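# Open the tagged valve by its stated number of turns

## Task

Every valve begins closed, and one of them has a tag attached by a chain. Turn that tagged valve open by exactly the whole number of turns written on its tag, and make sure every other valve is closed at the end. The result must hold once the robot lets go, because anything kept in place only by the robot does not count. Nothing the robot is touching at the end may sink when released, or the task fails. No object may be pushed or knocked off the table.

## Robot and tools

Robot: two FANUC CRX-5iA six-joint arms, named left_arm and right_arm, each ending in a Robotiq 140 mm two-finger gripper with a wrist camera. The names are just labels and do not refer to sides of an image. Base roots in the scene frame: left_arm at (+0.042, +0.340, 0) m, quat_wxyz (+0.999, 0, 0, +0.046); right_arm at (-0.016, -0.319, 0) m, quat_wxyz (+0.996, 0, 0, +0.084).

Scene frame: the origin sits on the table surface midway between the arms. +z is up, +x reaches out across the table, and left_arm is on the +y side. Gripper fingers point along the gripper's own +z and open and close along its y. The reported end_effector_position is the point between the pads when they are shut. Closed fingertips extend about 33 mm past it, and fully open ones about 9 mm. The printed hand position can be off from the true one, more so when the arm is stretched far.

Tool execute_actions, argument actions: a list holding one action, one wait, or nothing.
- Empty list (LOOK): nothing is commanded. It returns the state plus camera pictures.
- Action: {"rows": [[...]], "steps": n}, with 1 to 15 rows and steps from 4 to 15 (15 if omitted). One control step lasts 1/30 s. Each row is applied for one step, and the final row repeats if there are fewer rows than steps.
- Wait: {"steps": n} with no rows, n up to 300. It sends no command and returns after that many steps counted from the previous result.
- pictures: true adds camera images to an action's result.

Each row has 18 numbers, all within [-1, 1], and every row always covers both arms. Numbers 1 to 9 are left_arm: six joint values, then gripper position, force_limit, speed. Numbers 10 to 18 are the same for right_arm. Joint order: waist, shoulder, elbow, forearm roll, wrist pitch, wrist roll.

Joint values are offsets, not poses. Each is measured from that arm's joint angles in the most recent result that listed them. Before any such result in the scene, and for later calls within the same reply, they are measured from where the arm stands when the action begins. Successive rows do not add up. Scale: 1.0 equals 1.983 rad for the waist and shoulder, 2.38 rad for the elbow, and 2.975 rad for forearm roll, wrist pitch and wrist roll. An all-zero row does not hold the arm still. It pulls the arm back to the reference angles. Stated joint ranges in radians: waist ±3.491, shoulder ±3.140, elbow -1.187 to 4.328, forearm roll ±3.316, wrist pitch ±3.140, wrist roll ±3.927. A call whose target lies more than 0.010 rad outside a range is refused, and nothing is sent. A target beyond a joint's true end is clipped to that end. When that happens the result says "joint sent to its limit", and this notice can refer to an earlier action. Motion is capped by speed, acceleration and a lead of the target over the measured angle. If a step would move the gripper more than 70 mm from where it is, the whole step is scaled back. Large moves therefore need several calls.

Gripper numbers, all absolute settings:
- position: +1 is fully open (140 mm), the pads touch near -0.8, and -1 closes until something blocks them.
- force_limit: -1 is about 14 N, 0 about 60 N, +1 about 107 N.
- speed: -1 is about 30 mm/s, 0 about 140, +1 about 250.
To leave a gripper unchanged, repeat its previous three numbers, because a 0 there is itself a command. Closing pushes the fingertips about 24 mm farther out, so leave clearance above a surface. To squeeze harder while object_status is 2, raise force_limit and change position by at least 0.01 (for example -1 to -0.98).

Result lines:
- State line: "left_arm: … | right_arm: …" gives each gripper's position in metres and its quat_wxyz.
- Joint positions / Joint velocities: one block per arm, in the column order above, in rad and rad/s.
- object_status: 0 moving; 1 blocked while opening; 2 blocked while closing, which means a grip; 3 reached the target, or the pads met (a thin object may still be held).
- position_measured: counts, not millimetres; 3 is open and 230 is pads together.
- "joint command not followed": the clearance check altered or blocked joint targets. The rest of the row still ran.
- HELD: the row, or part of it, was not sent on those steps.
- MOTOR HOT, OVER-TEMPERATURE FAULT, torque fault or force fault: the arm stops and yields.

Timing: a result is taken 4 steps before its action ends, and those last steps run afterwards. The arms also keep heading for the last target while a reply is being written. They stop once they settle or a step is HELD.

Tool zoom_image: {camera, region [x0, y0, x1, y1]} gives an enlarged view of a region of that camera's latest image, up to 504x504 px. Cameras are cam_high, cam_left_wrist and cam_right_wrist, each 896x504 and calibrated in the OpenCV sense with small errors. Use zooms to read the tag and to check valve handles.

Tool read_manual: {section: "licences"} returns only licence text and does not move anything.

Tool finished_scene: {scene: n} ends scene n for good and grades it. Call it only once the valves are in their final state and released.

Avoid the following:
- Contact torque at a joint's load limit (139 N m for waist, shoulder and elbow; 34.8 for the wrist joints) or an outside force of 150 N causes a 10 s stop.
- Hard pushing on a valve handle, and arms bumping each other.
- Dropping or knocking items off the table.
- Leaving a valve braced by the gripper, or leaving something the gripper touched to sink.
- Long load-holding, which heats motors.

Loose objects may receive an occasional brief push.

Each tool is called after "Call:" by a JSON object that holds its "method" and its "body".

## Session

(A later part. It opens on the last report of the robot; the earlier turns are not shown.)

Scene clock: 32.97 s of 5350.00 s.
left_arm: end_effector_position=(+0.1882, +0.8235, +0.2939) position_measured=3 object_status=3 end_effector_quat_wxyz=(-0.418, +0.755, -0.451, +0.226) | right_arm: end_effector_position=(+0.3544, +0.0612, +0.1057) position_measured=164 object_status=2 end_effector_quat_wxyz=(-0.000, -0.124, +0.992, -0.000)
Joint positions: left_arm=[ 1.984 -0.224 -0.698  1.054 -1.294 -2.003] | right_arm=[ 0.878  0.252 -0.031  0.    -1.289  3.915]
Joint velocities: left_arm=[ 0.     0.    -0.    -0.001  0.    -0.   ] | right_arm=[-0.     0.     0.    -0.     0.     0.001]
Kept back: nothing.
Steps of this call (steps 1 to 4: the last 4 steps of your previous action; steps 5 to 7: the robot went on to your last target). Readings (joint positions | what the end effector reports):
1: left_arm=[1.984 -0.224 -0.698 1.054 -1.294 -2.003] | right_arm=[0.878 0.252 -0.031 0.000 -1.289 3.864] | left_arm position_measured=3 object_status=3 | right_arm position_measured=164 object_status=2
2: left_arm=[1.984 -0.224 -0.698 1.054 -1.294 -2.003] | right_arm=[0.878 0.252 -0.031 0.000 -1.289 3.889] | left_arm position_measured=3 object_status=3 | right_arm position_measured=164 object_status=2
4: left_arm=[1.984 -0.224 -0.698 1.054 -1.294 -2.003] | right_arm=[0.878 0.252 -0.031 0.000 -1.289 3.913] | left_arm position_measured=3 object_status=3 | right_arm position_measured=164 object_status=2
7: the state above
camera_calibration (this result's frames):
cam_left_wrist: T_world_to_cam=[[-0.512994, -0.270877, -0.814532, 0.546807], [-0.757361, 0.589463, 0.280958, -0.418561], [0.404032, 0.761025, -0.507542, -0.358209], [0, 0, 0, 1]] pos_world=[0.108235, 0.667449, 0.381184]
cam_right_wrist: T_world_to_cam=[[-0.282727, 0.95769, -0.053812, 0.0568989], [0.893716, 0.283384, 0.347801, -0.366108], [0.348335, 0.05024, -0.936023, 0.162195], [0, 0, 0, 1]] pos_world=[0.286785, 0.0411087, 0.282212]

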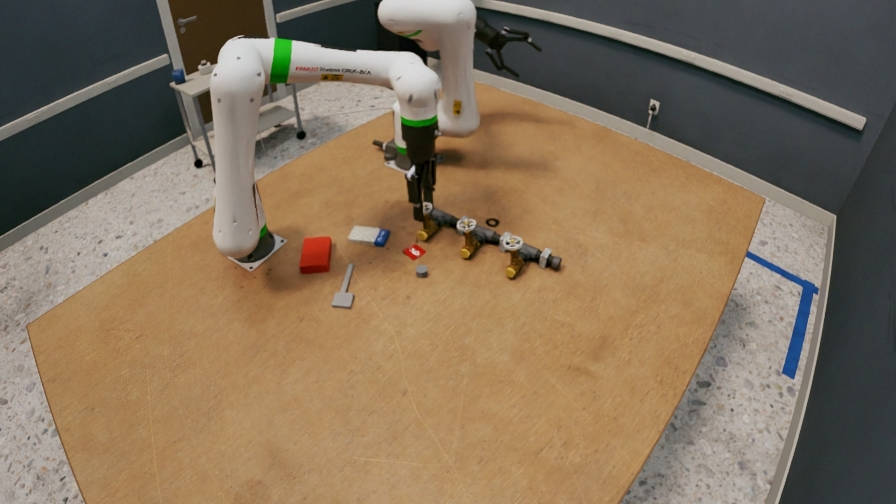

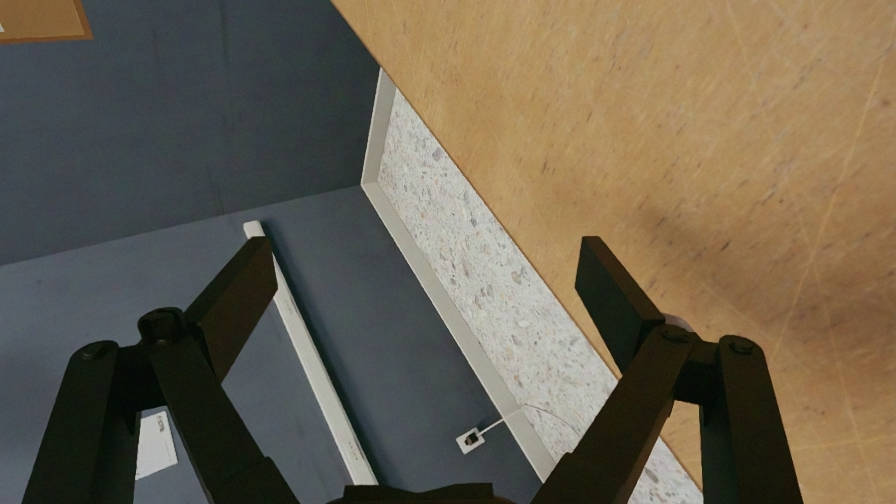

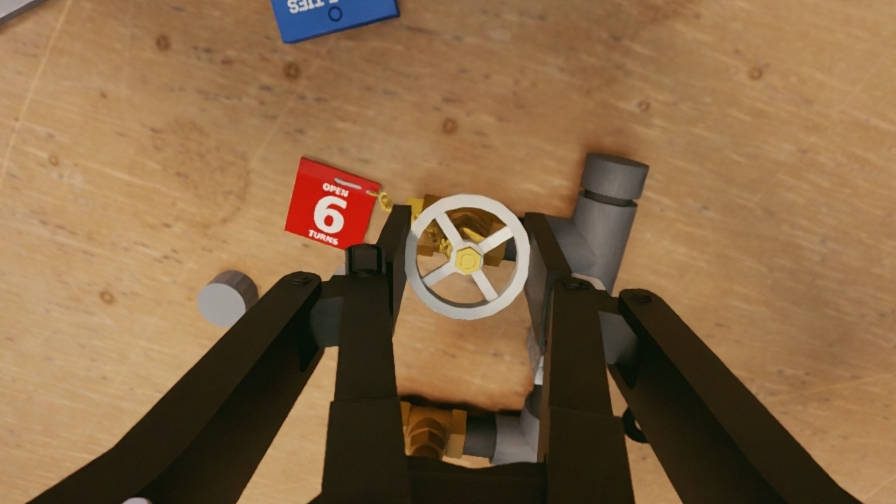

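Call:
{"method": "execute_actions", "body": {"actions": [{"rows":[[0,0,0,0,0,0,1,0,0,0,0,0,0,0,0,0.1,1,1],[0,0,0,0,0,0,1,0,0,0,0,0,0,0,0,0.1,1,1],[0,0,0,0,0,0,1,0,0,0,0,0,0,0,-1,0.1,1,1]],"steps":15}]}}

Call:
{"method": "execute_actions", "body": {"actions": [{"rows":[[0,0,0,0,0,0,1,0,0,0,0,0,0,0,-1,0.1,1,1]],"steps":15}]}}

Call:
{"method": "execute_actions", "body": {"actions": [{"rows":[[0,0,0,0,0,0,1,0,0,0,0,0,0,0,-1,0.1,1,1]],"steps":15}]}}

Call:
{"method": "execute_actions", "body": {"actions": [{"rows":[[0,0,0,0,0,0,1,0,0,0,0,0,0,0,-1,0.1,1,1]],"steps":15}]}}

Call:
{"method": "execute_actions", "body": {"actions": [{"steps":1}]}}

Scene clock: 33.60 s of 5350.00 s.
left_arm: end_effector_position=(+0.1882, +0.8235, +0.2939) position_measured=3 object_status=3 end_effector_quat_wxyz=(-0.418, +0.755, -0.451, +0.226) | right_arm: end_effector_position=(+0.3543, +0.0612, +0.1056) position_measured=117 object_status=0 end_effector_quat_wxyz=(-0.000, +0.012, +1.000, -0.000)
Joint positions: left_arm=[ 1.984 -0.224 -0.698  1.054 -1.294 -2.003] | right_arm=[ 0.878  0.252 -0.031 -0.    -1.289  3.641]
Joint velocities: left_arm=[ 0.    -0.    -0.     0.001 -0.    -0.001] | right_arm=[-0.001 -0.    -0.    -0.    -0.001 -2.021]
From where the robot then was, a joint's target lay farther than a number of 1.0 reaches, so one or more steps of this call were cut to that.
Steps of this call (steps 1 to 8: the robot went on to your last target; steps 9 to 19: the first 11 steps of this action). Readings (joint positions | what the end effector reports):
9: left_arm=[1.984 -0.224 -0.698 1.054 -1.294 -2.003] | right_arm=[0.878 0.252 -0.031 0.000 -1.289 3.915] | left_arm position_measured=3 object_status=3 | right_arm position_measured=164 object_status=0
10: left_arm=[1.984 -0.224 -0.698 1.054 -1.294 -2.003] | right_arm=[0.878 0.252 -0.031 0.000 -1.289 3.915] | left_arm position_measured=3 object_status=3 | right_arm position_measured=164 object_status=0
12: left_arm=[1.984 -0.224 -0.698 1.054 -1.294 -2.003] | right_arm=[0.878 0.252 -0.031 -0.000 -1.289 3.911] | left_arm position_measured=3 object_status=3 | right_arm position_measured=141 object_status=0
16: left_arm=[1.984 -0.224 -0.698 1.054 -1.294 -2.003] | right_arm=[0.878 0.252 -0.031 -0.000 -1.289 3.809] | left_arm position_measured=3 object_status=3 | right_arm position_measured=117 object_status=0
19: the state above

Scene clock: 34.10 s of 5350.00 s.
left_arm: end_effector_position=(+0.1882, +0.8235, +0.2939) position_measured=3 object_status=3 end_effector_quat_wxyz=(-0.418, +0.755, -0.451, +0.226) | right_arm: end_effector_position=(+0.3544, +0.0612, +0.1057) position_measured=117 object_status=3 end_effector_quat_wxyz=(+0.000, +0.754, +0.656, -0.000)
Joint positions: left_arm=[ 1.984 -0.224 -0.698  1.054 -1.294 -2.003] | right_arm=[ 0.878  0.252 -0.031  0.    -1.289  1.957]
Joint velocities: left_arm=[-0.    -0.    -0.     0.     0.    -0.001] | right_arm=[ 0.     0.    -0.     0.001  0.002 -3.65 ]
Steps of this call (steps 1 to 4: the last 4 steps of your previous action; steps 5 to 15: the first 11 steps of this action, its rows measured from where the robot was after step 4). Readings (joint positions | what the end effector reports):
4: left_arm=[1.984 -0.224 -0.698 1.054 -1.294 -2.003] | right_arm=[0.878 0.252 -0.031 0.000 -1.289 3.296] | left_arm position_measured=3 object_status=3 | right_arm position_measured=117 object_status=3
5: left_arm=[1.984 -0.224 -0.698 1.054 -1.294 -2.003] | right_arm=[0.878 0.252 -0.031 0.000 -1.289 3.188] | left_arm position_measured=3 object_status=3 | right_arm position_measured=117 object_status=3
6: left_arm=[1.984 -0.224 -0.698 1.054 -1.294 -2.003] | right_arm=[0.878 0.252 -0.031 0.000 -1.289 3.071] | left_arm position_measured=3 object_status=3 | right_arm position_measured=117 object_status=3
8: left_arm=[1.984 -0.224 -0.698 1.054 -1.294 -2.003] | right_arm=[0.878 0.252 -0.031 0.000 -1.289 2.823] | left_arm position_measured=3 object_status=3 | right_arm position_measured=117 object_status=3
12: left_arm=[1.984 -0.224 -0.698 1.054 -1.294 -2.003] | right_arm=[0.878 0.252 -0.031 0.000 -1.289 2.328] | left_arm position_measured=3 object_status=3 | right_arm position_measured=117 object_status=3
15: the state above

Scene clock: 34.60 s of 5350.00 s.
left_arm: end_effector_position=(+0.1882, +0.8235, +0.2939) position_measured=3 object_status=3 end_effector_quat_wxyz=(-0.418, +0.755, -0.451, +0.226) | right_arm: end_effector_position=(+0.3544, +0.0612, +0.1057) position_measured=117 object_status=3 end_effector_quat_wxyz=(+0.000, +0.978, -0.210, -0.000)
Joint positions: left_arm=[ 1.984 -0.224 -0.698  1.054 -1.294 -2.003] | right_arm=[ 0.878  0.252 -0.031  0.    -1.289  0.102]
Joint velocities: left_arm=[-0.     0.     0.    -0.001 -0.    -0.001] | right_arm=[ 0.    -0.001 -0.    -0.    -0.    -3.65 ]
Steps of this call (steps 1 to 4: the last 4 steps of your previous action; steps 5 to 15: the first 11 steps of this action, its rows measured from where the robot was after step 4). Readings (joint positions | what the end effector reports):
4: left_arm=[1.984 -0.224 -0.698 1.054 -1.294 -2.003] | right_arm=[0.878 0.252 -0.031 0.000 -1.289 1.462] | left_arm position_measured=3 object_status=3 | right_arm position_measured=117 object_status=3
5: left_arm=[1.984 -0.224 -0.698 1.054 -1.294 -2.003] | right_arm=[0.878 0.252 -0.031 0.000 -1.289 1.339] | left_arm position_measured=3 object_status=3 | right_arm position_measured=117 object_status=3
6: left_arm=[1.984 -0.224 -0.698 1.054 -1.294 -2.003] | right_arm=[0.878 0.252 -0.031 0.000 -1.289 1.215] | left_arm position_measured=3 object_status=3 | right_arm position_measured=117 object_status=3
8: left_arm=[1.984 -0.224 -0.698 1.054 -1.294 -2.003] | right_arm=[0.878 0.252 -0.031 0.000 -1.289 0.968] | left_arm position_measured=3 object_status=3 | right_arm position_measured=117 object_status=3
12: left_arm=[1.984 -0.224 -0.698 1.054 -1.294 -2.003] | right_arm=[0.878 0.252 -0.031 0.000 -1.289 0.473] | left_arm position_measured=3 object_status=3 | right_arm position_measured=117 object_status=3
15: the state above

Scene clock: 35.10 s of 5350.00 s.
left_arm: end_effector_position=(+0.1882, +0.8235, +0.2939) position_measured=3 object_status=3 end_effector_quat_wxyz=(-0.418, +0.755, -0.451, +0.226) | right_arm: end_effector_position=(+0.3544, +0.0612, +0.1057) position_measured=117 object_status=3 end_effector_quat_wxyz=(-0.000, -0.419, +0.908, -0.000)
Joint positions: left_arm=[ 1.984 -0.224 -0.698  1.054 -1.294 -2.003] | right_arm=[ 0.878  0.252 -0.031  0.    -1.289 -1.753]
Joint velocities: left_arm=[ 0.    -0.001  0.    -0.001  0.    -0.001] | right_arm=[ 0.     0.     0.     0.     0.001 -3.649]
Steps of this call (steps 1 to 4: the last 4 steps of your previous action; steps 5 to 15: the first 11 steps of this action, its rows measured from where the robot was after step 4). Readings (joint positions | what the end effector reports):
4: left_arm=[1.984 -0.224 -0.698 1.054 -1.294 -2.003] | right_arm=[0.878 0.252 -0.031 0.000 -1.289 -0.393] | left_arm position_measured=3 object_status=3 | right_arm position_measured=117 object_status=3
5: left_arm=[1.984 -0.224 -0.698 1.054 -1.294 -2.003] | right_arm=[0.878 0.252 -0.031 0.000 -1.289 -0.517] | left_arm position_measured=3 object_status=3 | right_arm position_measured=117 object_status=3
6: left_arm=[1.984 -0.224 -0.698 1.054 -1.294 -2.003] | right_arm=[0.878 0.252 -0.031 0.000 -1.289 -0.640] | left_arm position_measured=3 object_status=3 | right_arm position_measured=117 object_status=3
8: left_arm=[1.984 -0.224 -0.698 1.054 -1.294 -2.003] | right_arm=[0.878 0.252 -0.031 0.000 -1.289 -0.888] | left_arm position_measured=3 object_status=3 | right_arm position_measured=117 object_status=3
12: left_arm=[1.984 -0.224 -0.698 1.054 -1.294 -2.003] | right_arm=[0.878 0.252 -0.031 0.000 -1.289 -1.382] | left_arm position_measured=3 object_status=3 | right_arm position_measured=117 object_status=3
15: the state above

Scene clock: 35.23 s of 5350.00 s.
left_arm: end_effector_position=(+0.1882, +0.8235, +0.2939) position_measured=3 object_status=3 end_effector_quat_wxyz=(-0.418, +0.755, -0.451, +0.226) | right_arm: end_effector_position=(+0.3544, +0.0612, +0.1057) position_measured=117 object_status=3 end_effector_quat_wxyz=(-0.000, -0.184, +0.983, -0.000)
Joint positions: left_arm=[ 1.984 -0.224 -0.698  1.054 -1.294 -2.003] | right_arm=[ 0.878  0.252 -0.031  0.    -1.289 -2.248]
Joint velocities: left_arm=[ 0.001 -0.001 -0.    -0.001 -0.001  0.002] | right_arm=[-0.001  0.     0.     0.     0.002 -3.65 ]
Kept back: nothing.
Steps of this call (steps 1 to 4: the last 4 steps of your previous action). Readings (joint positions | what the end effector reports):
1: left_arm=[1.984 -0.224 -0.698 1.054 -1.294 -2.003] | right_arm=[0.878 0.252 -0.031 0.000 -1.289 -1.877] | left_arm position_measured=3 object_status=3 | right_arm position_measured=117 object_status=3
2: left_arm=[1.984 -0.224 -0.698 1.054 -1.294 -2.003] | right_arm=[0.878 0.252 -0.031 0.000 -1.289 -2.001] | left_arm position_measured=3 object_status=3 | right_arm position_measured=117 object_status=3
4: the state above

Call:
{"method": "execute_actions", "body": {"actions": [{"rows":[[0,0,0,0,0,0,1,0,0,0,0,0,0,0,-0.5613,0.1,1,1]],"steps":15}]}}

Call:
{"method": "execute_actions", "body": {"actions": [{"steps":9}]}}

Call:
{"method": "execute_actions", "body": {"actions": [{"rows":[[0,0,0,0,0,0,1,0,0,0,0,0,0,0,0,-1,1,0.6]],"steps":13}]}}

Call:
{"method": "execute_actions", "body": {"actions": [{"rows":[[0,0,0,0,0,0,1,0,0,0,0,0,0,0,1,-1,1,0.6]],"steps":15}]}}

Call:
{"method": "execute_actions", "body": {"actions": [{"rows":[[0,0,0,0,0,0,1,0,0,0,0,0,0,0,1,-1,1,0.6]],"steps":15}]}}

Call:
{"method": "execute_actions", "body": {"actions": [{"rows":[[0,0,0,0,0,0,1,0,0,0,0,0,0,0,1,-1,1,0.6]],"steps":15}]}}

Call:
{"method": "execute_actions", "body": {"actions": [{"rows":[[0,0,0,0,0,0,1,0,0,0,0,0,0,0,1,-1,1,0.6]],"steps":15}]}}

Call:
{"method": "execute_actions", "body": {"actions": [{"steps":1}]}}

Scene clock: 36.03 s of 5350.00 s.
left_arm: end_effector_position=(+0.1882, +0.8235, +0.2939) position_measured=3 object_status=3 end_effector_quat_wxyz=(-0.418, +0.755, -0.451, +0.226) | right_arm: end_effector_position=(+0.3544, +0.0612, +0.1057) position_measured=117 object_status=3 end_effector_quat_wxyz=(+0.000, +0.568, +0.823, -0.000)
Joint positions: left_arm=[ 1.984 -0.224 -0.698  1.054 -1.294 -2.003] | right_arm=[ 0.878  0.252 -0.031  0.    -1.289 -3.825]
Joint velocities: left_arm=[-0.    -0.    -0.    -0.001  0.    -0.001] | right_arm=[ 0.     0.     0.    -0.001 -0.001 -1.176]
Steps of this call (steps 1 to 13: the robot went on to your last target; steps 14 to 24: the first 11 steps of this action). Readings (joint positions | what the end effector reports):
14: left_arm=[1.984 -0.224 -0.698 1.054 -1.294 -2.003] | right_arm=[0.878 0.252 -0.031 0.000 -1.289 -3.346] | left_arm position_measured=3 object_status=3 | right_arm position_measured=117 object_status=3
15: left_arm=[1.984 -0.224 -0.698 1.054 -1.294 -2.003] | right_arm=[0.878 0.252 -0.031 0.000 -1.289 -3.368] | left_arm position_measured=3 object_status=3 | right_arm position_measured=117 object_status=3
17: left_arm=[1.984 -0.224 -0.698 1.054 -1.294 -2.003] | right_arm=[0.878 0.252 -0.031 0.000 -1.289 -3.435] | left_arm position_measured=3 object_status=3 | right_arm position_measured=117 object_status=3
21: left_arm=[1.984 -0.224 -0.698 1.054 -1.294 -2.003] | right_arm=[0.878 0.252 -0.031 0.000 -1.289 -3.667] | left_arm position_measured=3 object_status=3 | right_arm position_measured=117 object_status=3
24: the state above

Scene clock: 36.33 s of 5350.00 s.
left_arm: end_effector_position=(+0.1882, +0.8235, +0.2939) position_measured=3 object_status=3 end_effector_quat_wxyz=(-0.418, +0.755, -0.451, +0.226) | right_arm: end_effector_position=(+0.3544, +0.0612, +0.1057) position_measured=117 object_status=3 end_effector_quat_wxyz=(+0.000, +0.605, +0.796, -0.000)
Joint positions: left_arm=[ 1.984 -0.224 -0.698  1.054 -1.294 -2.003] | right_arm=[ 0.878  0.252 -0.031  0.    -1.289 -3.918]
Joint velocities: left_arm=[-0.001 -0.002 -0.    -0.001 -0.    -0.003] | right_arm=[-0.    -0.     0.     0.    -0.001 -0.   ]
Kept back: nothing.
Steps of this call (steps 1 to 4: the last 4 steps of your previous action; steps 5 to 9: the robot went on to your last target). Readings (joint positions | what the end effector reports):
1: left_arm=[1.984 -0.224 -0.698 1.054 -1.294 -2.003] | right_arm=[0.878 0.252 -0.031 0.000 -1.289 -3.861] | left_arm position_measured=3 object_status=3 | right_arm position_measured=117 object_status=3
2: left_arm=[1.984 -0.224 -0.698 1.054 -1.294 -2.003] | right_arm=[0.878 0.252 -0.031 0.000 -1.289 -3.888] | left_arm position_measured=3 object_status=3 | right_arm position_measured=117 object_status=3
4: left_arm=[1.984 -0.224 -0.698 1.054 -1.294 -2.003] | right_arm=[0.878 0.252 -0.031 0.000 -1.289 -3.915] | left_arm position_measured=3 object_status=3 | right_arm position_measured=117 object_status=3
8: left_arm=[1.984 -0.224 -0.698 1.054 -1.294 -2.003] | right_arm=[0.878 0.252 -0.031 0.000 -1.289 -3.918] | left_arm position_measured=3 object_status=3 | right_arm position_measured=117 object_status=3
9: the state above

Scene clock: 36.63 s of 5350.00 s.
left_arm: end_effector_position=(+0.1882, +0.8235, +0.2939) position_measured=3 object_status=3 end_effector_quat_wxyz=(-0.418, +0.755, -0.451, +0.226) | right_arm: end_effector_position=(+0.3544, +0.0612, +0.1058) position_measured=164 object_status=0 end_effector_quat_wxyz=(+0.000, +0.605, +0.796, -0.000)
Joint positions: left_arm=[ 1.984 -0.224 -0.698  1.054 -1.294 -2.003] | right_arm=[ 0.878  0.252 -0.031  0.    -1.289 -3.918]
Joint velocities: left_arm=[ 0.001  0.001 -0.     0.001 -0.     0.002] | right_arm=[-0.    -0.    -0.     0.    -0.002 -0.   ]
Steps of this call (steps 1 to 9: the first 9 steps of this action). Readings (joint positions | what the end effector reports):
1: left_arm=[1.984 -0.224 -0.698 1.054 -1.294 -2.003] | right_arm=[0.878 0.252 -0.031 0.000 -1.289 -3.918] | left_arm position_measured=3 object_status=3 | right_arm position_measured=117 object_status=0
2: left_arm=[1.984 -0.224 -0.698 1.054 -1.294 -2.003] | right_arm=[0.878 0.252 -0.031 0.000 -1.289 -3.918] | left_arm position_measured=3 object_status=3 | right_arm position_measured=120 object_status=0
4: left_arm=[1.984 -0.224 -0.698 1.054 -1.294 -2.003] | right_arm=[0.878 0.252 -0.031 0.000 -1.289 -3.918] | left_arm position_measured=3 object_status=3 | right_arm position_measured=143 object_status=0
8: left_arm=[1.984 -0.224 -0.698 1.054 -1.294 -2.003] | right_arm=[0.878 0.252 -0.031 0.000 -1.289 -3.918] | left_arm position_measured=3 object_status=3 | right_arm position_measured=164 object_status=0
9: the state above

Scene clock: 37.13 s of 5350.00 s.
left_arm: end_effector_position=(+0.1882, +0.8235, +0.2939) position_measured=3 object_status=3 end_effector_quat_wxyz=(-0.418, +0.755, -0.451, +0.226) | right_arm: end_effector_position=(+0.3544, +0.0611, +0.1057) position_measured=164 object_status=2 end_effector_quat_wxyz=(+0.000, +0.422, +0.906, -0.001)
Joint positions: left_arm=[ 1.984 -0.224 -0.698  1.054 -1.294 -2.003] | right_arm=[ 0.878  0.252 -0.031  0.    -1.289 -3.489]
Joint velocities: left_arm=[ 0.001 -0.    -0.     0.001 -0.     0.001] | right_arm=[ 0.     0.002 -0.     0.001  0.001  2.536]
Steps of this call (steps 1 to 4: the last 4 steps of your previous action; steps 5 to 15: the first 11 steps of this action, its rows measured from where the robot was after step 4). Readings (joint positions | what the end effector reports):
4: left_arm=[1.984 -0.224 -0.698 1.054 -1.294 -2.003] | right_arm=[0.878 0.252 -0.031 0.000 -1.289 -3.918] | left_arm position_measured=3 object_status=3 | right_arm position_measured=164 object_status=0
5: left_arm=[1.984 -0.224 -0.698 1.054 -1.294 -2.003] | right_arm=[0.878 0.252 -0.031 0.000 -1.289 -3.918] | left_arm position_measured=3 object_status=3 | right_arm position_measured=164 object_status=2
6: left_arm=[1.984 -0.224 -0.698 1.054 -1.294 -2.003] | right_arm=[0.878 0.252 -0.031 0.000 -1.289 -3.914] | left_arm position_measured=3 object_status=3 | right_arm position_measured=164 object_status=2
8: left_arm=[1.984 -0.224 -0.698 1.054 -1.294 -2.003] | right_arm=[0.878 0.252 -0.031 0.000 -1.289 -3.880] | left_arm position_measured=3 object_status=3 | right_arm position_measured=164 object_status=2
12: left_arm=[1.984 -0.224 -0.698 1.054 -1.294 -2.003] | right_arm=[0.878 0.252 -0.031 0.000 -1.289 -3.709] | left_arm position_measured=3 object_status=3 | right_arm position_measured=164 object_status=2
15: the state above

Scene clock: 37.63 s of 5350.00 s.
left_arm: end_effector_position=(+0.1882, +0.8235, +0.2939) position_measured=3 object_status=3 end_effector_quat_wxyz=(-0.418, +0.755, -0.451, +0.226) | right_arm: end_effector_position=(+0.3544, +0.0611, +0.1057) position_measured=164 object_status=2 end_effector_quat_wxyz=(-0.000, -0.437, +0.899, -0.000)
Joint positions: left_arm=[ 1.984 -0.224 -0.698  1.054 -1.294 -2.003] | right_arm=[ 0.878  0.252 -0.031  0.    -1.289 -1.713]
Joint velocities: left_arm=[-0.002  0.    -0.    -0.     0.    -0.   ] | right_arm=[ 0.001 -0.     0.    -0.001  0.002  3.651]
Steps of this call (steps 1 to 4: the last 4 steps of your previous action; steps 5 to 15: the first 11 steps of this action, its rows measured from where the robot was after step 4). Readings (joint positions | what the end effector reports):
4: left_arm=[1.984 -0.224 -0.698 1.054 -1.294 -2.003] | right_arm=[0.878 0.252 -0.031 0.000 -1.289 -3.074] | left_arm position_measured=3 object_status=3 | right_arm position_measured=164 object_status=2
5: left_arm=[1.984 -0.224 -0.698 1.054 -1.294 -2.003] | right_arm=[0.878 0.252 -0.031 0.000 -1.289 -2.950] | left_arm position_measured=3 object_status=3 | right_arm position_measured=164 object_status=2
6: left_arm=[1.984 -0.224 -0.698 1.054 -1.294 -2.003] | right_arm=[0.878 0.252 -0.031 0.000 -1.289 -2.826] | left_arm position_measured=3 object_status=3 | right_arm position_measured=164 object_status=2
8: left_arm=[1.984 -0.224 -0.698 1.054 -1.294 -2.003] | right_arm=[0.878 0.252 -0.031 0.000 -1.289 -2.578] | left_arm position_measured=3 object_status=3 | right_arm position_measured=164 object_status=2
12: left_arm=[1.984 -0.224 -0.698 1.054 -1.294 -2.003] | right_arm=[0.878 0.252 -0.031 0.000 -1.289 -2.084] | left_arm position_measured=3 object_status=3 | right_arm position_measured=164 object_status=2
15: the state above

Scene clock: 38.13 s of 5350.00 s.
left_arm: end_effector_position=(+0.1882, +0.8235, +0.2939) position_measured=3 object_status=3 end_effector_quat_wxyz=(-0.418, +0.755, -0.451, +0.226) | right_arm: end_effector_position=(+0.3544, +0.0612, +0.1056) position_measured=164 object_status=2 end_effector_quat_wxyz=(+0.001, +0.982, -0.190, -0.000)
Joint positions: left_arm=[ 1.984 -0.224 -0.698  1.054 -1.294 -2.003] | right_arm=[ 0.878  0.252 -0.031  0.    -1.289  0.142]
Joint velocities: left_arm=[ 0.001 -0.     0.    -0.001 -0.    -0.001] | right_arm=[-0.001 -0.    -0.     0.001  0.001  3.651]
Steps of this call (steps 1 to 4: the last 4 steps of your previous action; steps 5 to 15: the first 11 steps of this action, its rows measured from where the robot was after step 4). Readings (joint positions | what the end effector reports):
4: left_arm=[1.984 -0.224 -0.698 1.054 -1.294 -2.003] | right_arm=[0.878 0.252 -0.031 0.000 -1.289 -1.218] | left_arm position_measured=3 object_status=3 | right_arm position_measured=164 object_status=2
5: left_arm=[1.984 -0.224 -0.698 1.054 -1.294 -2.003] | right_arm=[0.878 0.252 -0.031 0.000 -1.289 -1.094] | left_arm position_measured=3 object_status=3 | right_arm position_measured=164 object_status=2
6: left_arm=[1.984 -0.224 -0.698 1.054 -1.294 -2.003] | right_arm=[0.878 0.252 -0.031 0.000 -1.289 -0.970] | left_arm position_measured=3 object_status=3 | right_arm position_measured=164 object_status=2
8: left_arm=[1.984 -0.224 -0.698 1.054 -1.294 -2.003] | right_arm=[0.878 0.252 -0.031 0.000 -1.289 -0.723] | left_arm position_measured=3 object_status=3 | right_arm position_measured=164 object_status=2
12: left_arm=[1.984 -0.224 -0.698 1.054 -1.294 -2.003] | right_arm=[0.878 0.252 -0.031 0.000 -1.289 -0.229] | left_arm position_measured=3 object_status=3 | right_arm position_measured=164 object_status=2
15: the state above

Scene clock: 38.63 s of 5350.00 s.
left_arm: end_effector_position=(+0.1882, +0.8235, +0.2939) position_measured=3 object_status=3 end_effector_quat_wxyz=(-0.418, +0.755, -0.451, +0.226) | right_arm: end_effector_position=(+0.3544, +0.0611, +0.1057) position_measured=164 object_status=2 end_effector_quat_wxyz=(+0.000, +0.741, +0.672, -0.000)
Joint positions: left_arm=[ 1.984 -0.224 -0.698  1.054 -1.294 -2.003] | right_arm=[ 0.878  0.252 -0.031  0.    -1.289  1.998]
Joint velocities: left_arm=[ 0.001 -0.    -0.    -0.001  0.     0.001] | right_arm=[-0.     0.    -0.     0.001 -0.     3.65 ]
Steps of this call (steps 1 to 4: the last 4 steps of your previous action; steps 5 to 15: the first 11 steps of this action, its rows measured from where the robot was after step 4). Readings (joint positions | what the end effector reports):
4: left_arm=[1.984 -0.224 -0.698 1.054 -1.294 -2.003] | right_arm=[0.878 0.252 -0.031 0.000 -1.289 0.637] | left_arm position_measured=3 object_status=3 | right_arm position_measured=164 object_status=2
5: left_arm=[1.984 -0.224 -0.698 1.054 -1.294 -2.003] | right_arm=[0.878 0.252 -0.031 0.000 -1.289 0.761] | left_arm position_measured=3 object_status=3 | right_arm position_measured=164 object_status=2
6: left_arm=[1.984 -0.224 -0.698 1.054 -1.294 -2.003] | right_arm=[0.878 0.252 -0.031 0.000 -1.289 0.885] | left_arm position_measured=3 object_status=3 | right_arm position_measured=164 object_status=2
8: left_arm=[1.984 -0.224 -0.698 1.054 -1.294 -2.003] | right_arm=[0.878 0.252 -0.031 0.000 -1.289 1.132] | left_arm position_measured=3 object_status=3 | right_arm position_measured=164 object_status=2
12: left_arm=[1.984 -0.224 -0.698 1.054 -1.294 -2.003] | right_arm=[0.878 0.252 -0.031 0.000 -1.289 1.627] | left_arm position_measured=3 object_status=3 | right_arm position_measured=164 object_status=2
15: the state above

Scene clock: 38.77 s of 5350.00 s.
left_arm: end_effector_position=(+0.1882, +0.8235, +0.2939) position_measured=3 object_status=3 end_effector_quat_wxyz=(-0.418, +0.755, -0.451, +0.226) | right_arm: end_effector_position=(+0.3544, +0.0611, +0.1057) position_measured=164 object_status=2 end_effector_quat_wxyz=(+0.000, +0.554, +0.833, -0.000)
Joint positions: left_arm=[ 1.984 -0.224 -0.698  1.054 -1.294 -2.003] | right_arm=[ 0.878  0.252 -0.031  0.    -1.289  2.492]
Joint velocities: left_arm=[ 0.001  0.001 -0.     0.001 -0.     0.001] | right_arm=[ 0.     0.    -0.001 -0.    -0.     3.651]
Kept back: nothing.
Steps of this call (steps 1 to 4: the last 4 steps of your previous action). Readings (joint positions | what the end effector reports):
1: left_arm=[1.984 -0.224 -0.698 1.054 -1.294 -2.003] | right_arm=[0.878 0.252 -0.031 0.000 -1.289 2.121] | left_arm position_measured=3 object_status=3 | right_arm position_measured=164 object_status=2
2: left_arm=[1.984 -0.224 -0.698 1.054 -1.294 -2.003] | right_arm=[0.878 0.252 -0.031 0.000 -1.289 2.245] | left_arm position_measured=3 object_status=3 | right_arm position_measured=164 object_status=2
4: the state above

To 3.92: 1.428/2.975=0.48.

Call:
{"method": "execute_actions", "body": {"actions": [{"rows":[[0,0,0,0,0,0,1,0,0,0,0,0,0,0,0.4798,-1,1,0.6]],"steps":15}]}}

Call:
{"method": "execute_actions", "body": {"actions": [{"steps":7}], "pictures": true}}

Call:
{"method": "zoom_image", "body": {"camera": "cam_right_wrist", "region": [380, 180, 550, 350]}}

Scene clock: 39.23 s of 5350.00 s.
left_arm: end_effector_position=(+0.1882, +0.8235, +0.2939) position_measured=3 object_status=3 end_effector_quat_wxyz=(-0.418, +0.755, -0.451, +0.226) | right_arm: end_effector_position=(+0.3544, +0.0611, +0.1057) position_measured=164 object_status=2 end_effector_quat_wxyz=(-0.000, -0.071, +0.997, -0.000)
Joint positions: left_arm=[ 1.984 -0.224 -0.698  1.054 -1.294 -2.003] | right_arm=[ 0.878  0.252 -0.031  0.    -1.289  3.809]
Joint velocities: left_arm=[-0.    -0.001  0.    -0.     0.     0.001] | right_arm=[-0.    -0.     0.     0.     0.     1.286]
Steps of this call (steps 1 to 3: the robot went on to your last target; steps 4 to 14: the first 11 steps of this action). Readings (joint positions | what the end effector reports):
4: left_arm=[1.984 -0.224 -0.698 1.054 -1.294 -2.003] | right_arm=[0.878 0.252 -0.031 0.000 -1.289 2.965] | left_arm position_measured=3 object_status=3 | right_arm position_measured=164 object_status=2
5: left_arm=[1.984 -0.224 -0.698 1.054 -1.294 -2.003] | right_arm=[0.878 0.252 -0.031 0.000 -1.289 3.073] | left_arm position_measured=3 object_status=3 | right_arm position_measured=164 object_status=2
7: left_arm=[1.984 -0.224 -0.698 1.054 -1.294 -2.003] | right_arm=[0.878 0.252 -0.031 0.000 -1.289 3.290] | left_arm position_measured=3 object_status=3 | right_arm position_measured=164 object_status=2
11: left_arm=[1.984 -0.224 -0.698 1.054 -1.294 -2.003] | right_arm=[0.878 0.252 -0.031 0.000 -1.289 3.638] | left_arm position_measured=3 object_status=3 | right_arm position_measured=164 object_status=2
14: the state above

Scene clock: 39.47 s of 5350.00 s.
left_arm: end_effector_position=(+0.1882, +0.8235, +0.2939) position_measured=3 object_status=3 end_effector_quat_wxyz=(-0.418, +0.755, -0.451, +0.226) | right_arm: end_effector_position=(+0.3544, +0.0611, +0.1057) position_measured=164 object_status=2 end_effector_quat_wxyz=(-0.000, -0.126, +0.992, -0.000)
Joint positions: left_arm=[ 1.984 -0.224 -0.698  1.054 -1.294 -2.003] | right_arm=[ 0.878  0.252 -0.031  0.    -1.289  3.92 ]
Joint velocities: left_arm=[-0.001  0.001  0.    -0.     0.     0.   ] | right_arm=[ 0.001 -0.    -0.     0.001  0.001  0.001]
Kept back: nothing.
Steps of this call (steps 1 to 4: the last 4 steps of your previous action; steps 5 to 7: the robot went on to your last target). Readings (joint positions | what the end effector reports):
1: left_arm=[1.984 -0.224 -0.698 1.054 -1.294 -2.003] | right_arm=[0.878 0.252 -0.031 0.000 -1.289 3.848] | left_arm position_measured=3 object_status=3 | right_arm position_measured=164 object_status=2
2: left_arm=[1.984 -0.224 -0.698 1.054 -1.294 -2.003] | right_arm=[0.878 0.252 -0.031 0.000 -1.289 3.879] | left_arm position_measured=3 object_status=3 | right_arm position_measured=164 object_status=2
4: left_arm=[1.984 -0.224 -0.698 1.054 -1.294 -2.003] | right_arm=[0.878 0.252 -0.031 0.000 -1.289 3.914] | left_arm position_measured=3 object_status=3 | right_arm position_measured=164 object_status=2
7: the state above
camera_calibration (this result's frames):
cam_left_wrist: T_world_to_cam=[[-0.512994, -0.270877, -0.814532, 0.546807], [-0.757361, 0.589463, 0.280959, -0.418561], [0.404032, 0.761025, -0.507542, -0.358209], [0, 0, 0, 1]] pos_world=[0.108235, 0.667449, 0.381184]
cam_right_wrist: T_world_to_cam=[[-0.287305, 0.956322, -0.0538961, 0.0586532], [0.892341, 0.287685, 0.347801, -0.365896], [0.348115, 0.0518313, -0.936018, 0.162171], [0, 0, 0, 1]] pos_world=[0.286901, 0.0407658, 0.282215]

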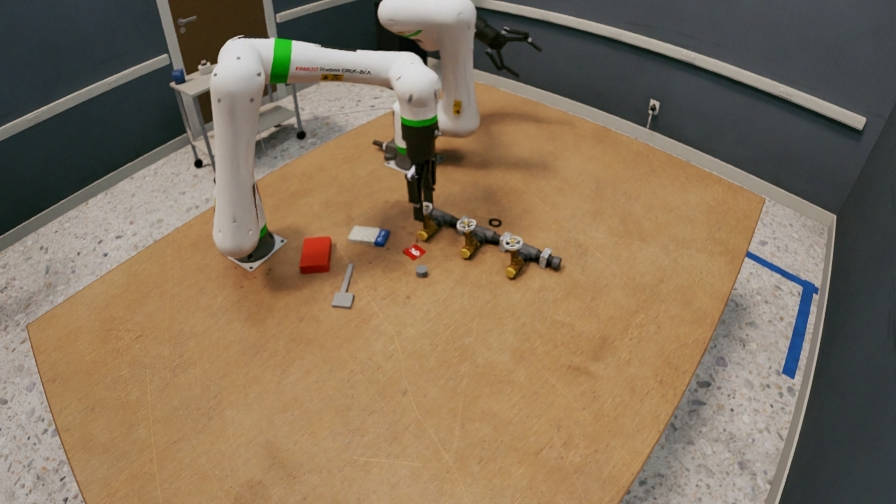

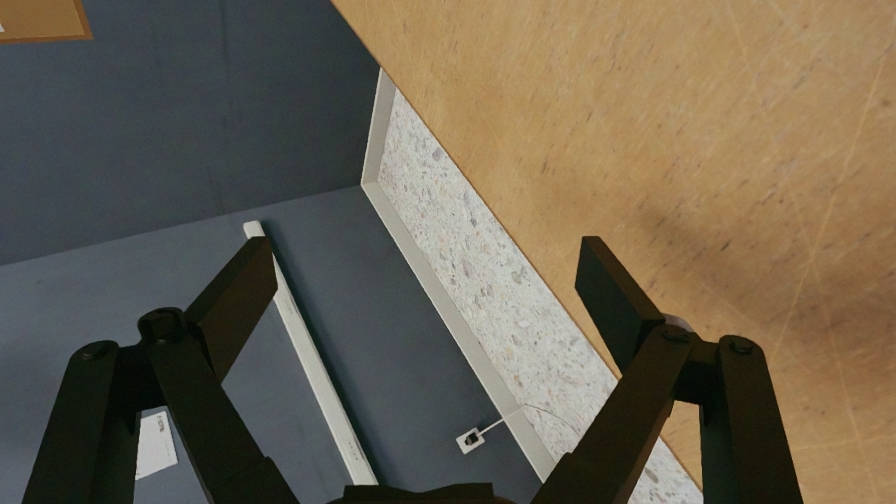

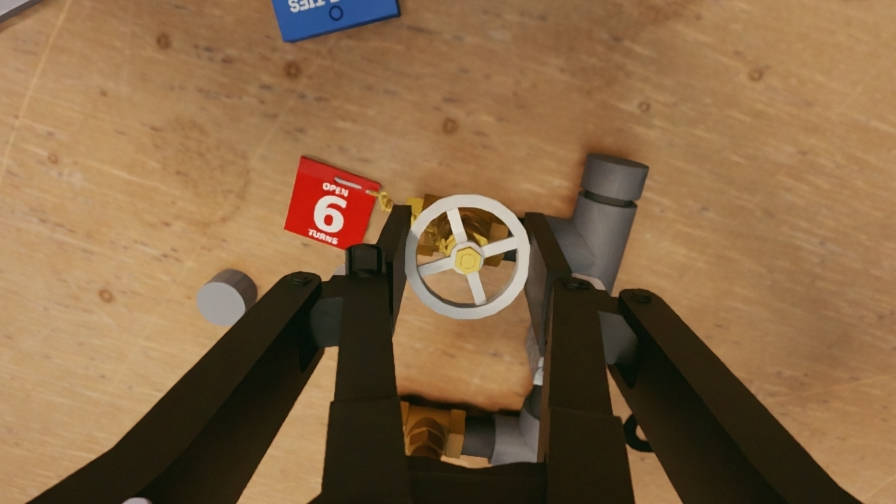

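Region (380, 180, 550, 350) of cam_right_wrist's 896x504 image, scaled by 2.965, with more detail than that image has.

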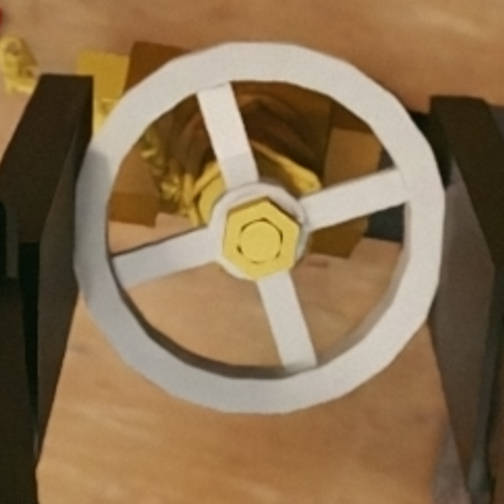

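Call:
{"method": "execute_actions", "body": {"actions": [{"rows":[[0,0,0,0,0,0,1,0,0,0,0,0,0,0,0,0.05,1,1],[0,0,0,0,0,0,1,0,0,0,0,0,0,0,0,0.05,1,1],[0,0,0,0,0,0,1,0,0,0,0,0,0,0,0,0.05,1,1],[0,0,0,0,0,0,1,0,0,0,0,0,0,0,-0.175,0.05,1,1]],"steps":15}]}}

Call:
{"method": "execute_actions", "body": {"actions": [{"steps":8}]}}

Call:
{"method": "execute_actions", "body": {"actions": [{"rows":[[0,0,0,0,0,0,1,0,0,0,0,0,0,0,0,-1,1,0.6]],"steps":14}]}}

Call:
{"method": "execute_actions", "body": {"actions": [{"rows":[[0,0,0,0,0,0,1,0,0,0,0,0,0,0,0.175,-1,1,0.6]],"steps":15}]}}

Call:
{"method": "execute_actions", "body": {"actions": [{"steps":6}], "pictures": true}}

Scene clock: 42.03 s of 5350.00 s.
left_arm: end_effector_position=(+0.1882, +0.8235, +0.2939) position_measured=3 object_status=3 end_effector_quat_wxyz=(-0.418, +0.755, -0.451, +0.226) | right_arm: end_effector_position=(+0.3544, +0.0612, +0.1057) position_measured=123 object_status=0 end_effector_quat_wxyz=(-0.000, -0.022, +1.000, -0.000)
Joint positions: left_arm=[ 1.984 -0.224 -0.698  1.054 -1.294 -2.003] | right_arm=[ 0.878  0.252 -0.031  0.    -1.289  3.711]
Joint velocities: left_arm=[-0.001  0.001  0.     0.001  0.001  0.002] | right_arm=[ 0.001 -0.    -0.     0.002 -0.002 -1.766]
Steps of this call (steps 1 to 30: the robot went on to your last target; steps 31 to 66: nothing new was sent; steps 67 to 77: the first 11 steps of this action). Readings (joint positions | what the end effector reports):
67: left_arm=[1.984 -0.224 -0.698 1.054 -1.294 -2.003] | right_arm=[0.878 0.252 -0.031 0.000 -1.289 3.920] | left_arm position_measured=3 object_status=3 | right_arm position_measured=164 object_status=0
68: left_arm=[1.984 -0.224 -0.698 1.054 -1.294 -2.003] | right_arm=[0.878 0.252 -0.031 0.000 -1.289 3.920] | left_arm position_measured=3 object_status=3 | right_arm position_measured=164 object_status=0
70: left_arm=[1.984 -0.224 -0.698 1.054 -1.294 -2.003] | right_arm=[0.878 0.252 -0.031 0.000 -1.289 3.920] | left_arm position_measured=3 object_status=3 | right_arm position_measured=141 object_status=0
74: left_arm=[1.984 -0.224 -0.698 1.054 -1.294 -2.003] | right_arm=[0.878 0.252 -0.031 0.000 -1.289 3.852] | left_arm position_measured=3 object_status=3 | right_arm position_measured=123 object_status=0
77: the state above

Scene clock: 42.30 s of 5350.00 s.
left_arm: end_effector_position=(+0.1882, +0.8235, +0.2939) position_measured=3 object_status=3 end_effector_quat_wxyz=(-0.418, +0.755, -0.451, +0.226) | right_arm: end_effector_position=(+0.3544, +0.0612, +0.1057) position_measured=123 object_status=3 end_effector_quat_wxyz=(-0.000, +0.132, +0.991, -0.001)
Joint positions: left_arm=[ 1.984 -0.224 -0.698  1.054 -1.294 -2.003] | right_arm=[ 0.878  0.252 -0.031  0.    -1.289  3.401]
Joint velocities: left_arm=[-0.001 -0.    -0.    -0.002  0.     0.001] | right_arm=[ 0.001 -0.     0.001 -0.    -0.    -0.144]
Kept back: nothing.
Steps of this call (steps 1 to 4: the last 4 steps of your previous action; steps 5 to 8: the robot went on to your last target). Readings (joint positions | what the end effector reports):
1: left_arm=[1.984 -0.224 -0.698 1.054 -1.294 -2.003] | right_arm=[0.878 0.252 -0.031 0.000 -1.289 3.648] | left_arm position_measured=3 object_status=3 | right_arm position_measured=123 object_status=0
2: left_arm=[1.984 -0.224 -0.698 1.054 -1.294 -2.003] | right_arm=[0.878 0.252 -0.031 0.000 -1.289 3.587] | left_arm position_measured=3 object_status=3 | right_arm position_measured=123 object_status=0
4: left_arm=[1.984 -0.224 -0.698 1.054 -1.294 -2.003] | right_arm=[0.878 0.252 -0.031 0.000 -1.289 3.490] | left_arm position_measured=3 object_status=3 | right_arm position_measured=123 object_status=3
8: the state above

Scene clock: 42.63 s of 5350.00 s.
left_arm: end_effector_position=(+0.1882, +0.8235, +0.2939) position_measured=3 object_status=3 end_effector_quat_wxyz=(-0.418, +0.755, -0.451, +0.226) | right_arm: end_effector_position=(+0.3544, +0.0611, +0.1057) position_measured=163 object_status=0 end_effector_quat_wxyz=(-0.000, +0.132, +0.991, -0.001)
Joint positions: left_arm=[ 1.984 -0.224 -0.698  1.054 -1.294 -2.003] | right_arm=[ 0.878  0.252 -0.031  0.    -1.289  3.401]
Joint velocities: left_arm=[-0.001 -0.     0.     0.    -0.    -0.001] | right_arm=[-0.     0.     0.001  0.001  0.004  0.001]
Steps of this call (steps 1 to 10: the first 10 steps of this action). Readings (joint positions | what the end effector reports):
1: left_arm=[1.984 -0.224 -0.698 1.054 -1.294 -2.003] | right_arm=[0.878 0.252 -0.031 0.000 -1.289 3.399] | left_arm position_measured=3 object_status=3 | right_arm position_measured=123 object_status=0
2: left_arm=[1.984 -0.224 -0.698 1.054 -1.294 -2.003] | right_arm=[0.878 0.252 -0.031 0.000 -1.289 3.399] | left_arm position_measured=3 object_status=3 | right_arm position_measured=126 object_status=0
4: left_arm=[1.984 -0.224 -0.698 1.054 -1.294 -2.003] | right_arm=[0.878 0.252 -0.031 0.000 -1.289 3.401] | left_arm position_measured=3 object_status=3 | right_arm position_measured=149 object_status=0
8: left_arm=[1.984 -0.224 -0.698 1.054 -1.294 -2.003] | right_arm=[0.878 0.252 -0.031 0.000 -1.289 3.401] | left_arm position_measured=3 object_status=3 | right_arm position_measured=163 object_status=0
10: the state above

Scene clock: 43.13 s of 5350.00 s.
left_arm: end_effector_position=(+0.1882, +0.8235, +0.2939) position_measured=3 object_status=3 end_effector_quat_wxyz=(-0.418, +0.755, -0.451, +0.226) | right_arm: end_effector_position=(+0.3544, +0.0612, +0.1056) position_measured=163 object_status=2 end_effector_quat_wxyz=(-0.000, -0.060, +0.998, -0.001)
Joint positions: left_arm=[ 1.984 -0.224 -0.698  1.054 -1.294 -2.003] | right_arm=[ 0.878  0.252 -0.031  0.    -1.289  3.787]
Joint velocities: left_arm=[-0.003  0.    -0.    -0.    -0.    -0.002] | right_arm=[ 0.     0.    -0.     0.     0.001  1.423]
Steps of this call (steps 1 to 4: the last 4 steps of your previous action; steps 5 to 15: the first 11 steps of this action, its rows measured from where the robot was after step 4). Readings (joint positions | what the end effector reports):
4: left_arm=[1.984 -0.224 -0.698 1.054 -1.294 -2.003] | right_arm=[0.878 0.252 -0.031 0.000 -1.289 3.401] | left_arm position_measured=3 object_status=3 | right_arm position_measured=163 object_status=2
5: left_arm=[1.984 -0.224 -0.698 1.054 -1.294 -2.003] | right_arm=[0.878 0.252 -0.031 0.000 -1.289 3.402] | left_arm position_measured=3 object_status=3 | right_arm position_measured=163 object_status=2
6: left_arm=[1.984 -0.224 -0.698 1.054 -1.294 -2.003] | right_arm=[0.878 0.252 -0.031 0.000 -1.289 3.406] | left_arm position_measured=3 object_status=3 | right_arm position_measured=163 object_status=2
8: left_arm=[1.984 -0.224 -0.698 1.054 -1.294 -2.003] | right_arm=[0.878 0.252 -0.031 0.000 -1.289 3.439] | left_arm position_measured=3 object_status=3 | right_arm position_measured=163 object_status=2
12: left_arm=[1.984 -0.224 -0.698 1.054 -1.294 -2.003] | right_arm=[0.878 0.252 -0.031 0.000 -1.289 3.610] | left_arm position_measured=3 object_status=3 | right_arm position_measured=163 object_status=2
15: the state above

Scene clock: 43.33 s of 5350.00 s.
left_arm: end_effector_position=(+0.1882, +0.8235, +0.2939) position_measured=3 object_status=3 end_effector_quat_wxyz=(-0.418, +0.755, -0.451, +0.226) | right_arm: end_effector_position=(+0.3544, +0.0611, +0.1057) position_measured=163 object_status=2 end_effector_quat_wxyz=(-0.000, -0.127, +0.992, -0.000)
Joint positions: left_arm=[ 1.984 -0.224 -0.698  1.054 -1.294 -2.003] | right_arm=[ 0.878  0.252 -0.031  0.    -1.289  3.922]
Joint velocities: left_arm=[-0.001  0.     0.    -0.    -0.    -0.001] | right_arm=[-0.    -0.001  0.     0.001 -0.003  0.018]
Kept back: nothing.
Steps of this call (steps 1 to 4: the last 4 steps of your previous action; steps 5 to 6: the robot went on to your last target). Readings (joint positions | what the end effector reports):
1: left_arm=[1.984 -0.224 -0.698 1.054 -1.294 -2.003] | right_arm=[0.878 0.252 -0.031 0.000 -1.289 3.831] | left_arm position_measured=3 object_status=3 | right_arm position_measured=163 object_status=2
2: left_arm=[1.984 -0.224 -0.698 1.054 -1.294 -2.003] | right_arm=[0.878 0.252 -0.031 0.000 -1.289 3.866] | left_arm position_measured=3 object_status=3 | right_arm position_measured=163 object_status=2
4: left_arm=[1.984 -0.224 -0.698 1.054 -1.294 -2.003] | right_arm=[0.878 0.252 -0.031 0.000 -1.289 3.910] | left_arm position_measured=3 object_status=3 | right_arm position_measured=163 object_status=2
6: the state above
camera_calibration (this result's frames):
cam_left_wrist: T_world_to_cam=[[-0.512994, -0.270877, -0.814532, 0.546807], [-0.757361, 0.589463, 0.280958, -0.418561], [0.404032, 0.761025, -0.507542, -0.358209], [0, 0, 0, 1]] pos_world=[0.108235, 0.667449, 0.381184]
cam_right_wrist: T_world_to_cam=[[-0.289219, 0.955748, -0.0538276, 0.0593546], [0.89177, 0.289447, 0.347803, -0.365806], [0.347992, 0.0525894, -0.936021, 0.162169], [0, 0, 0, 1]] pos_world=[0.286948, 0.0406251, 0.282217]

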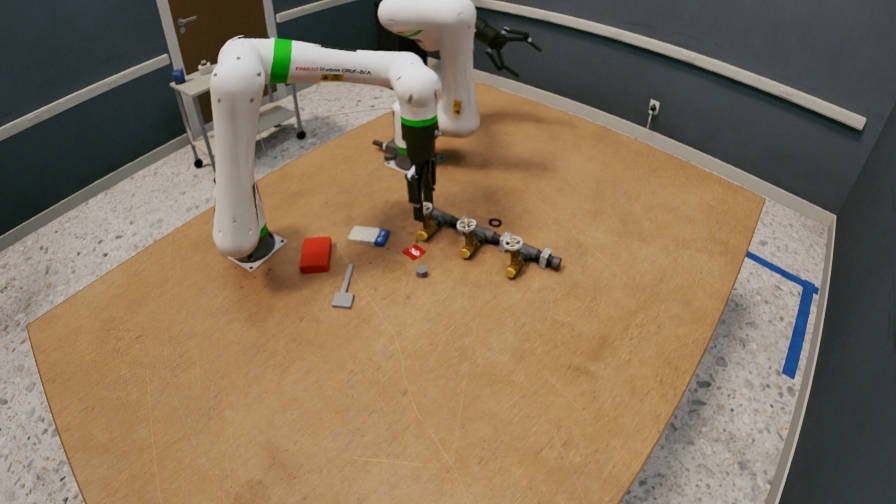

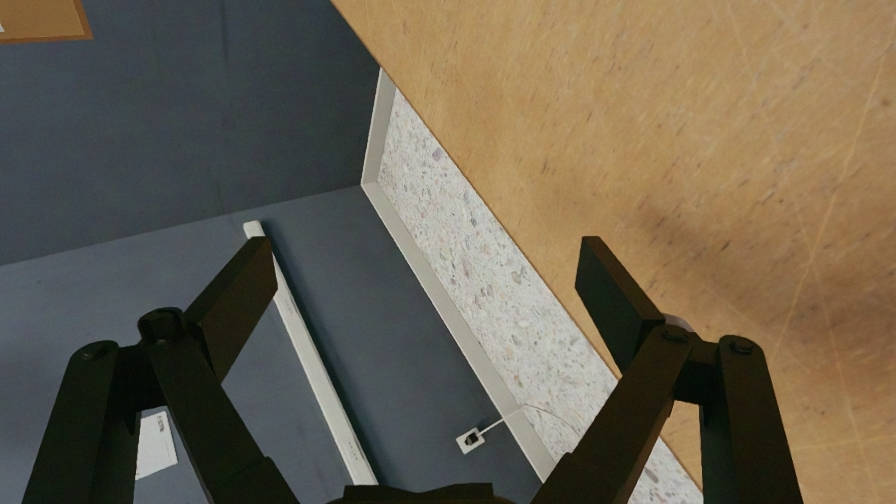

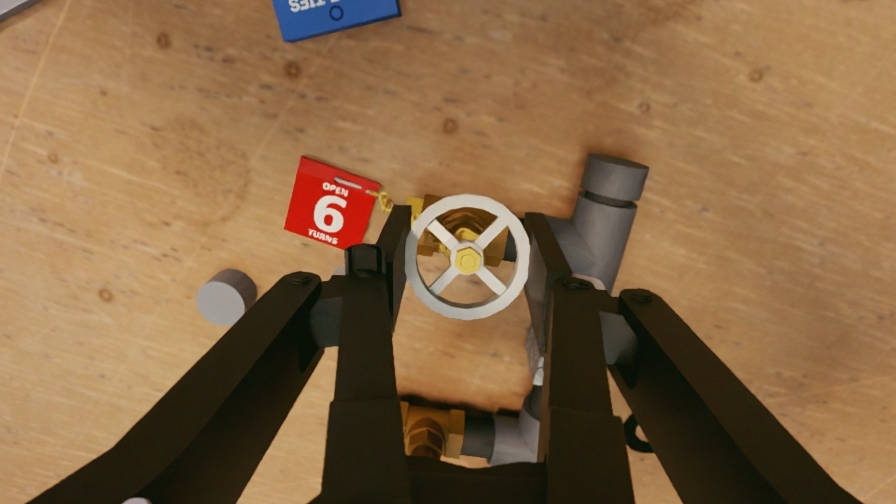

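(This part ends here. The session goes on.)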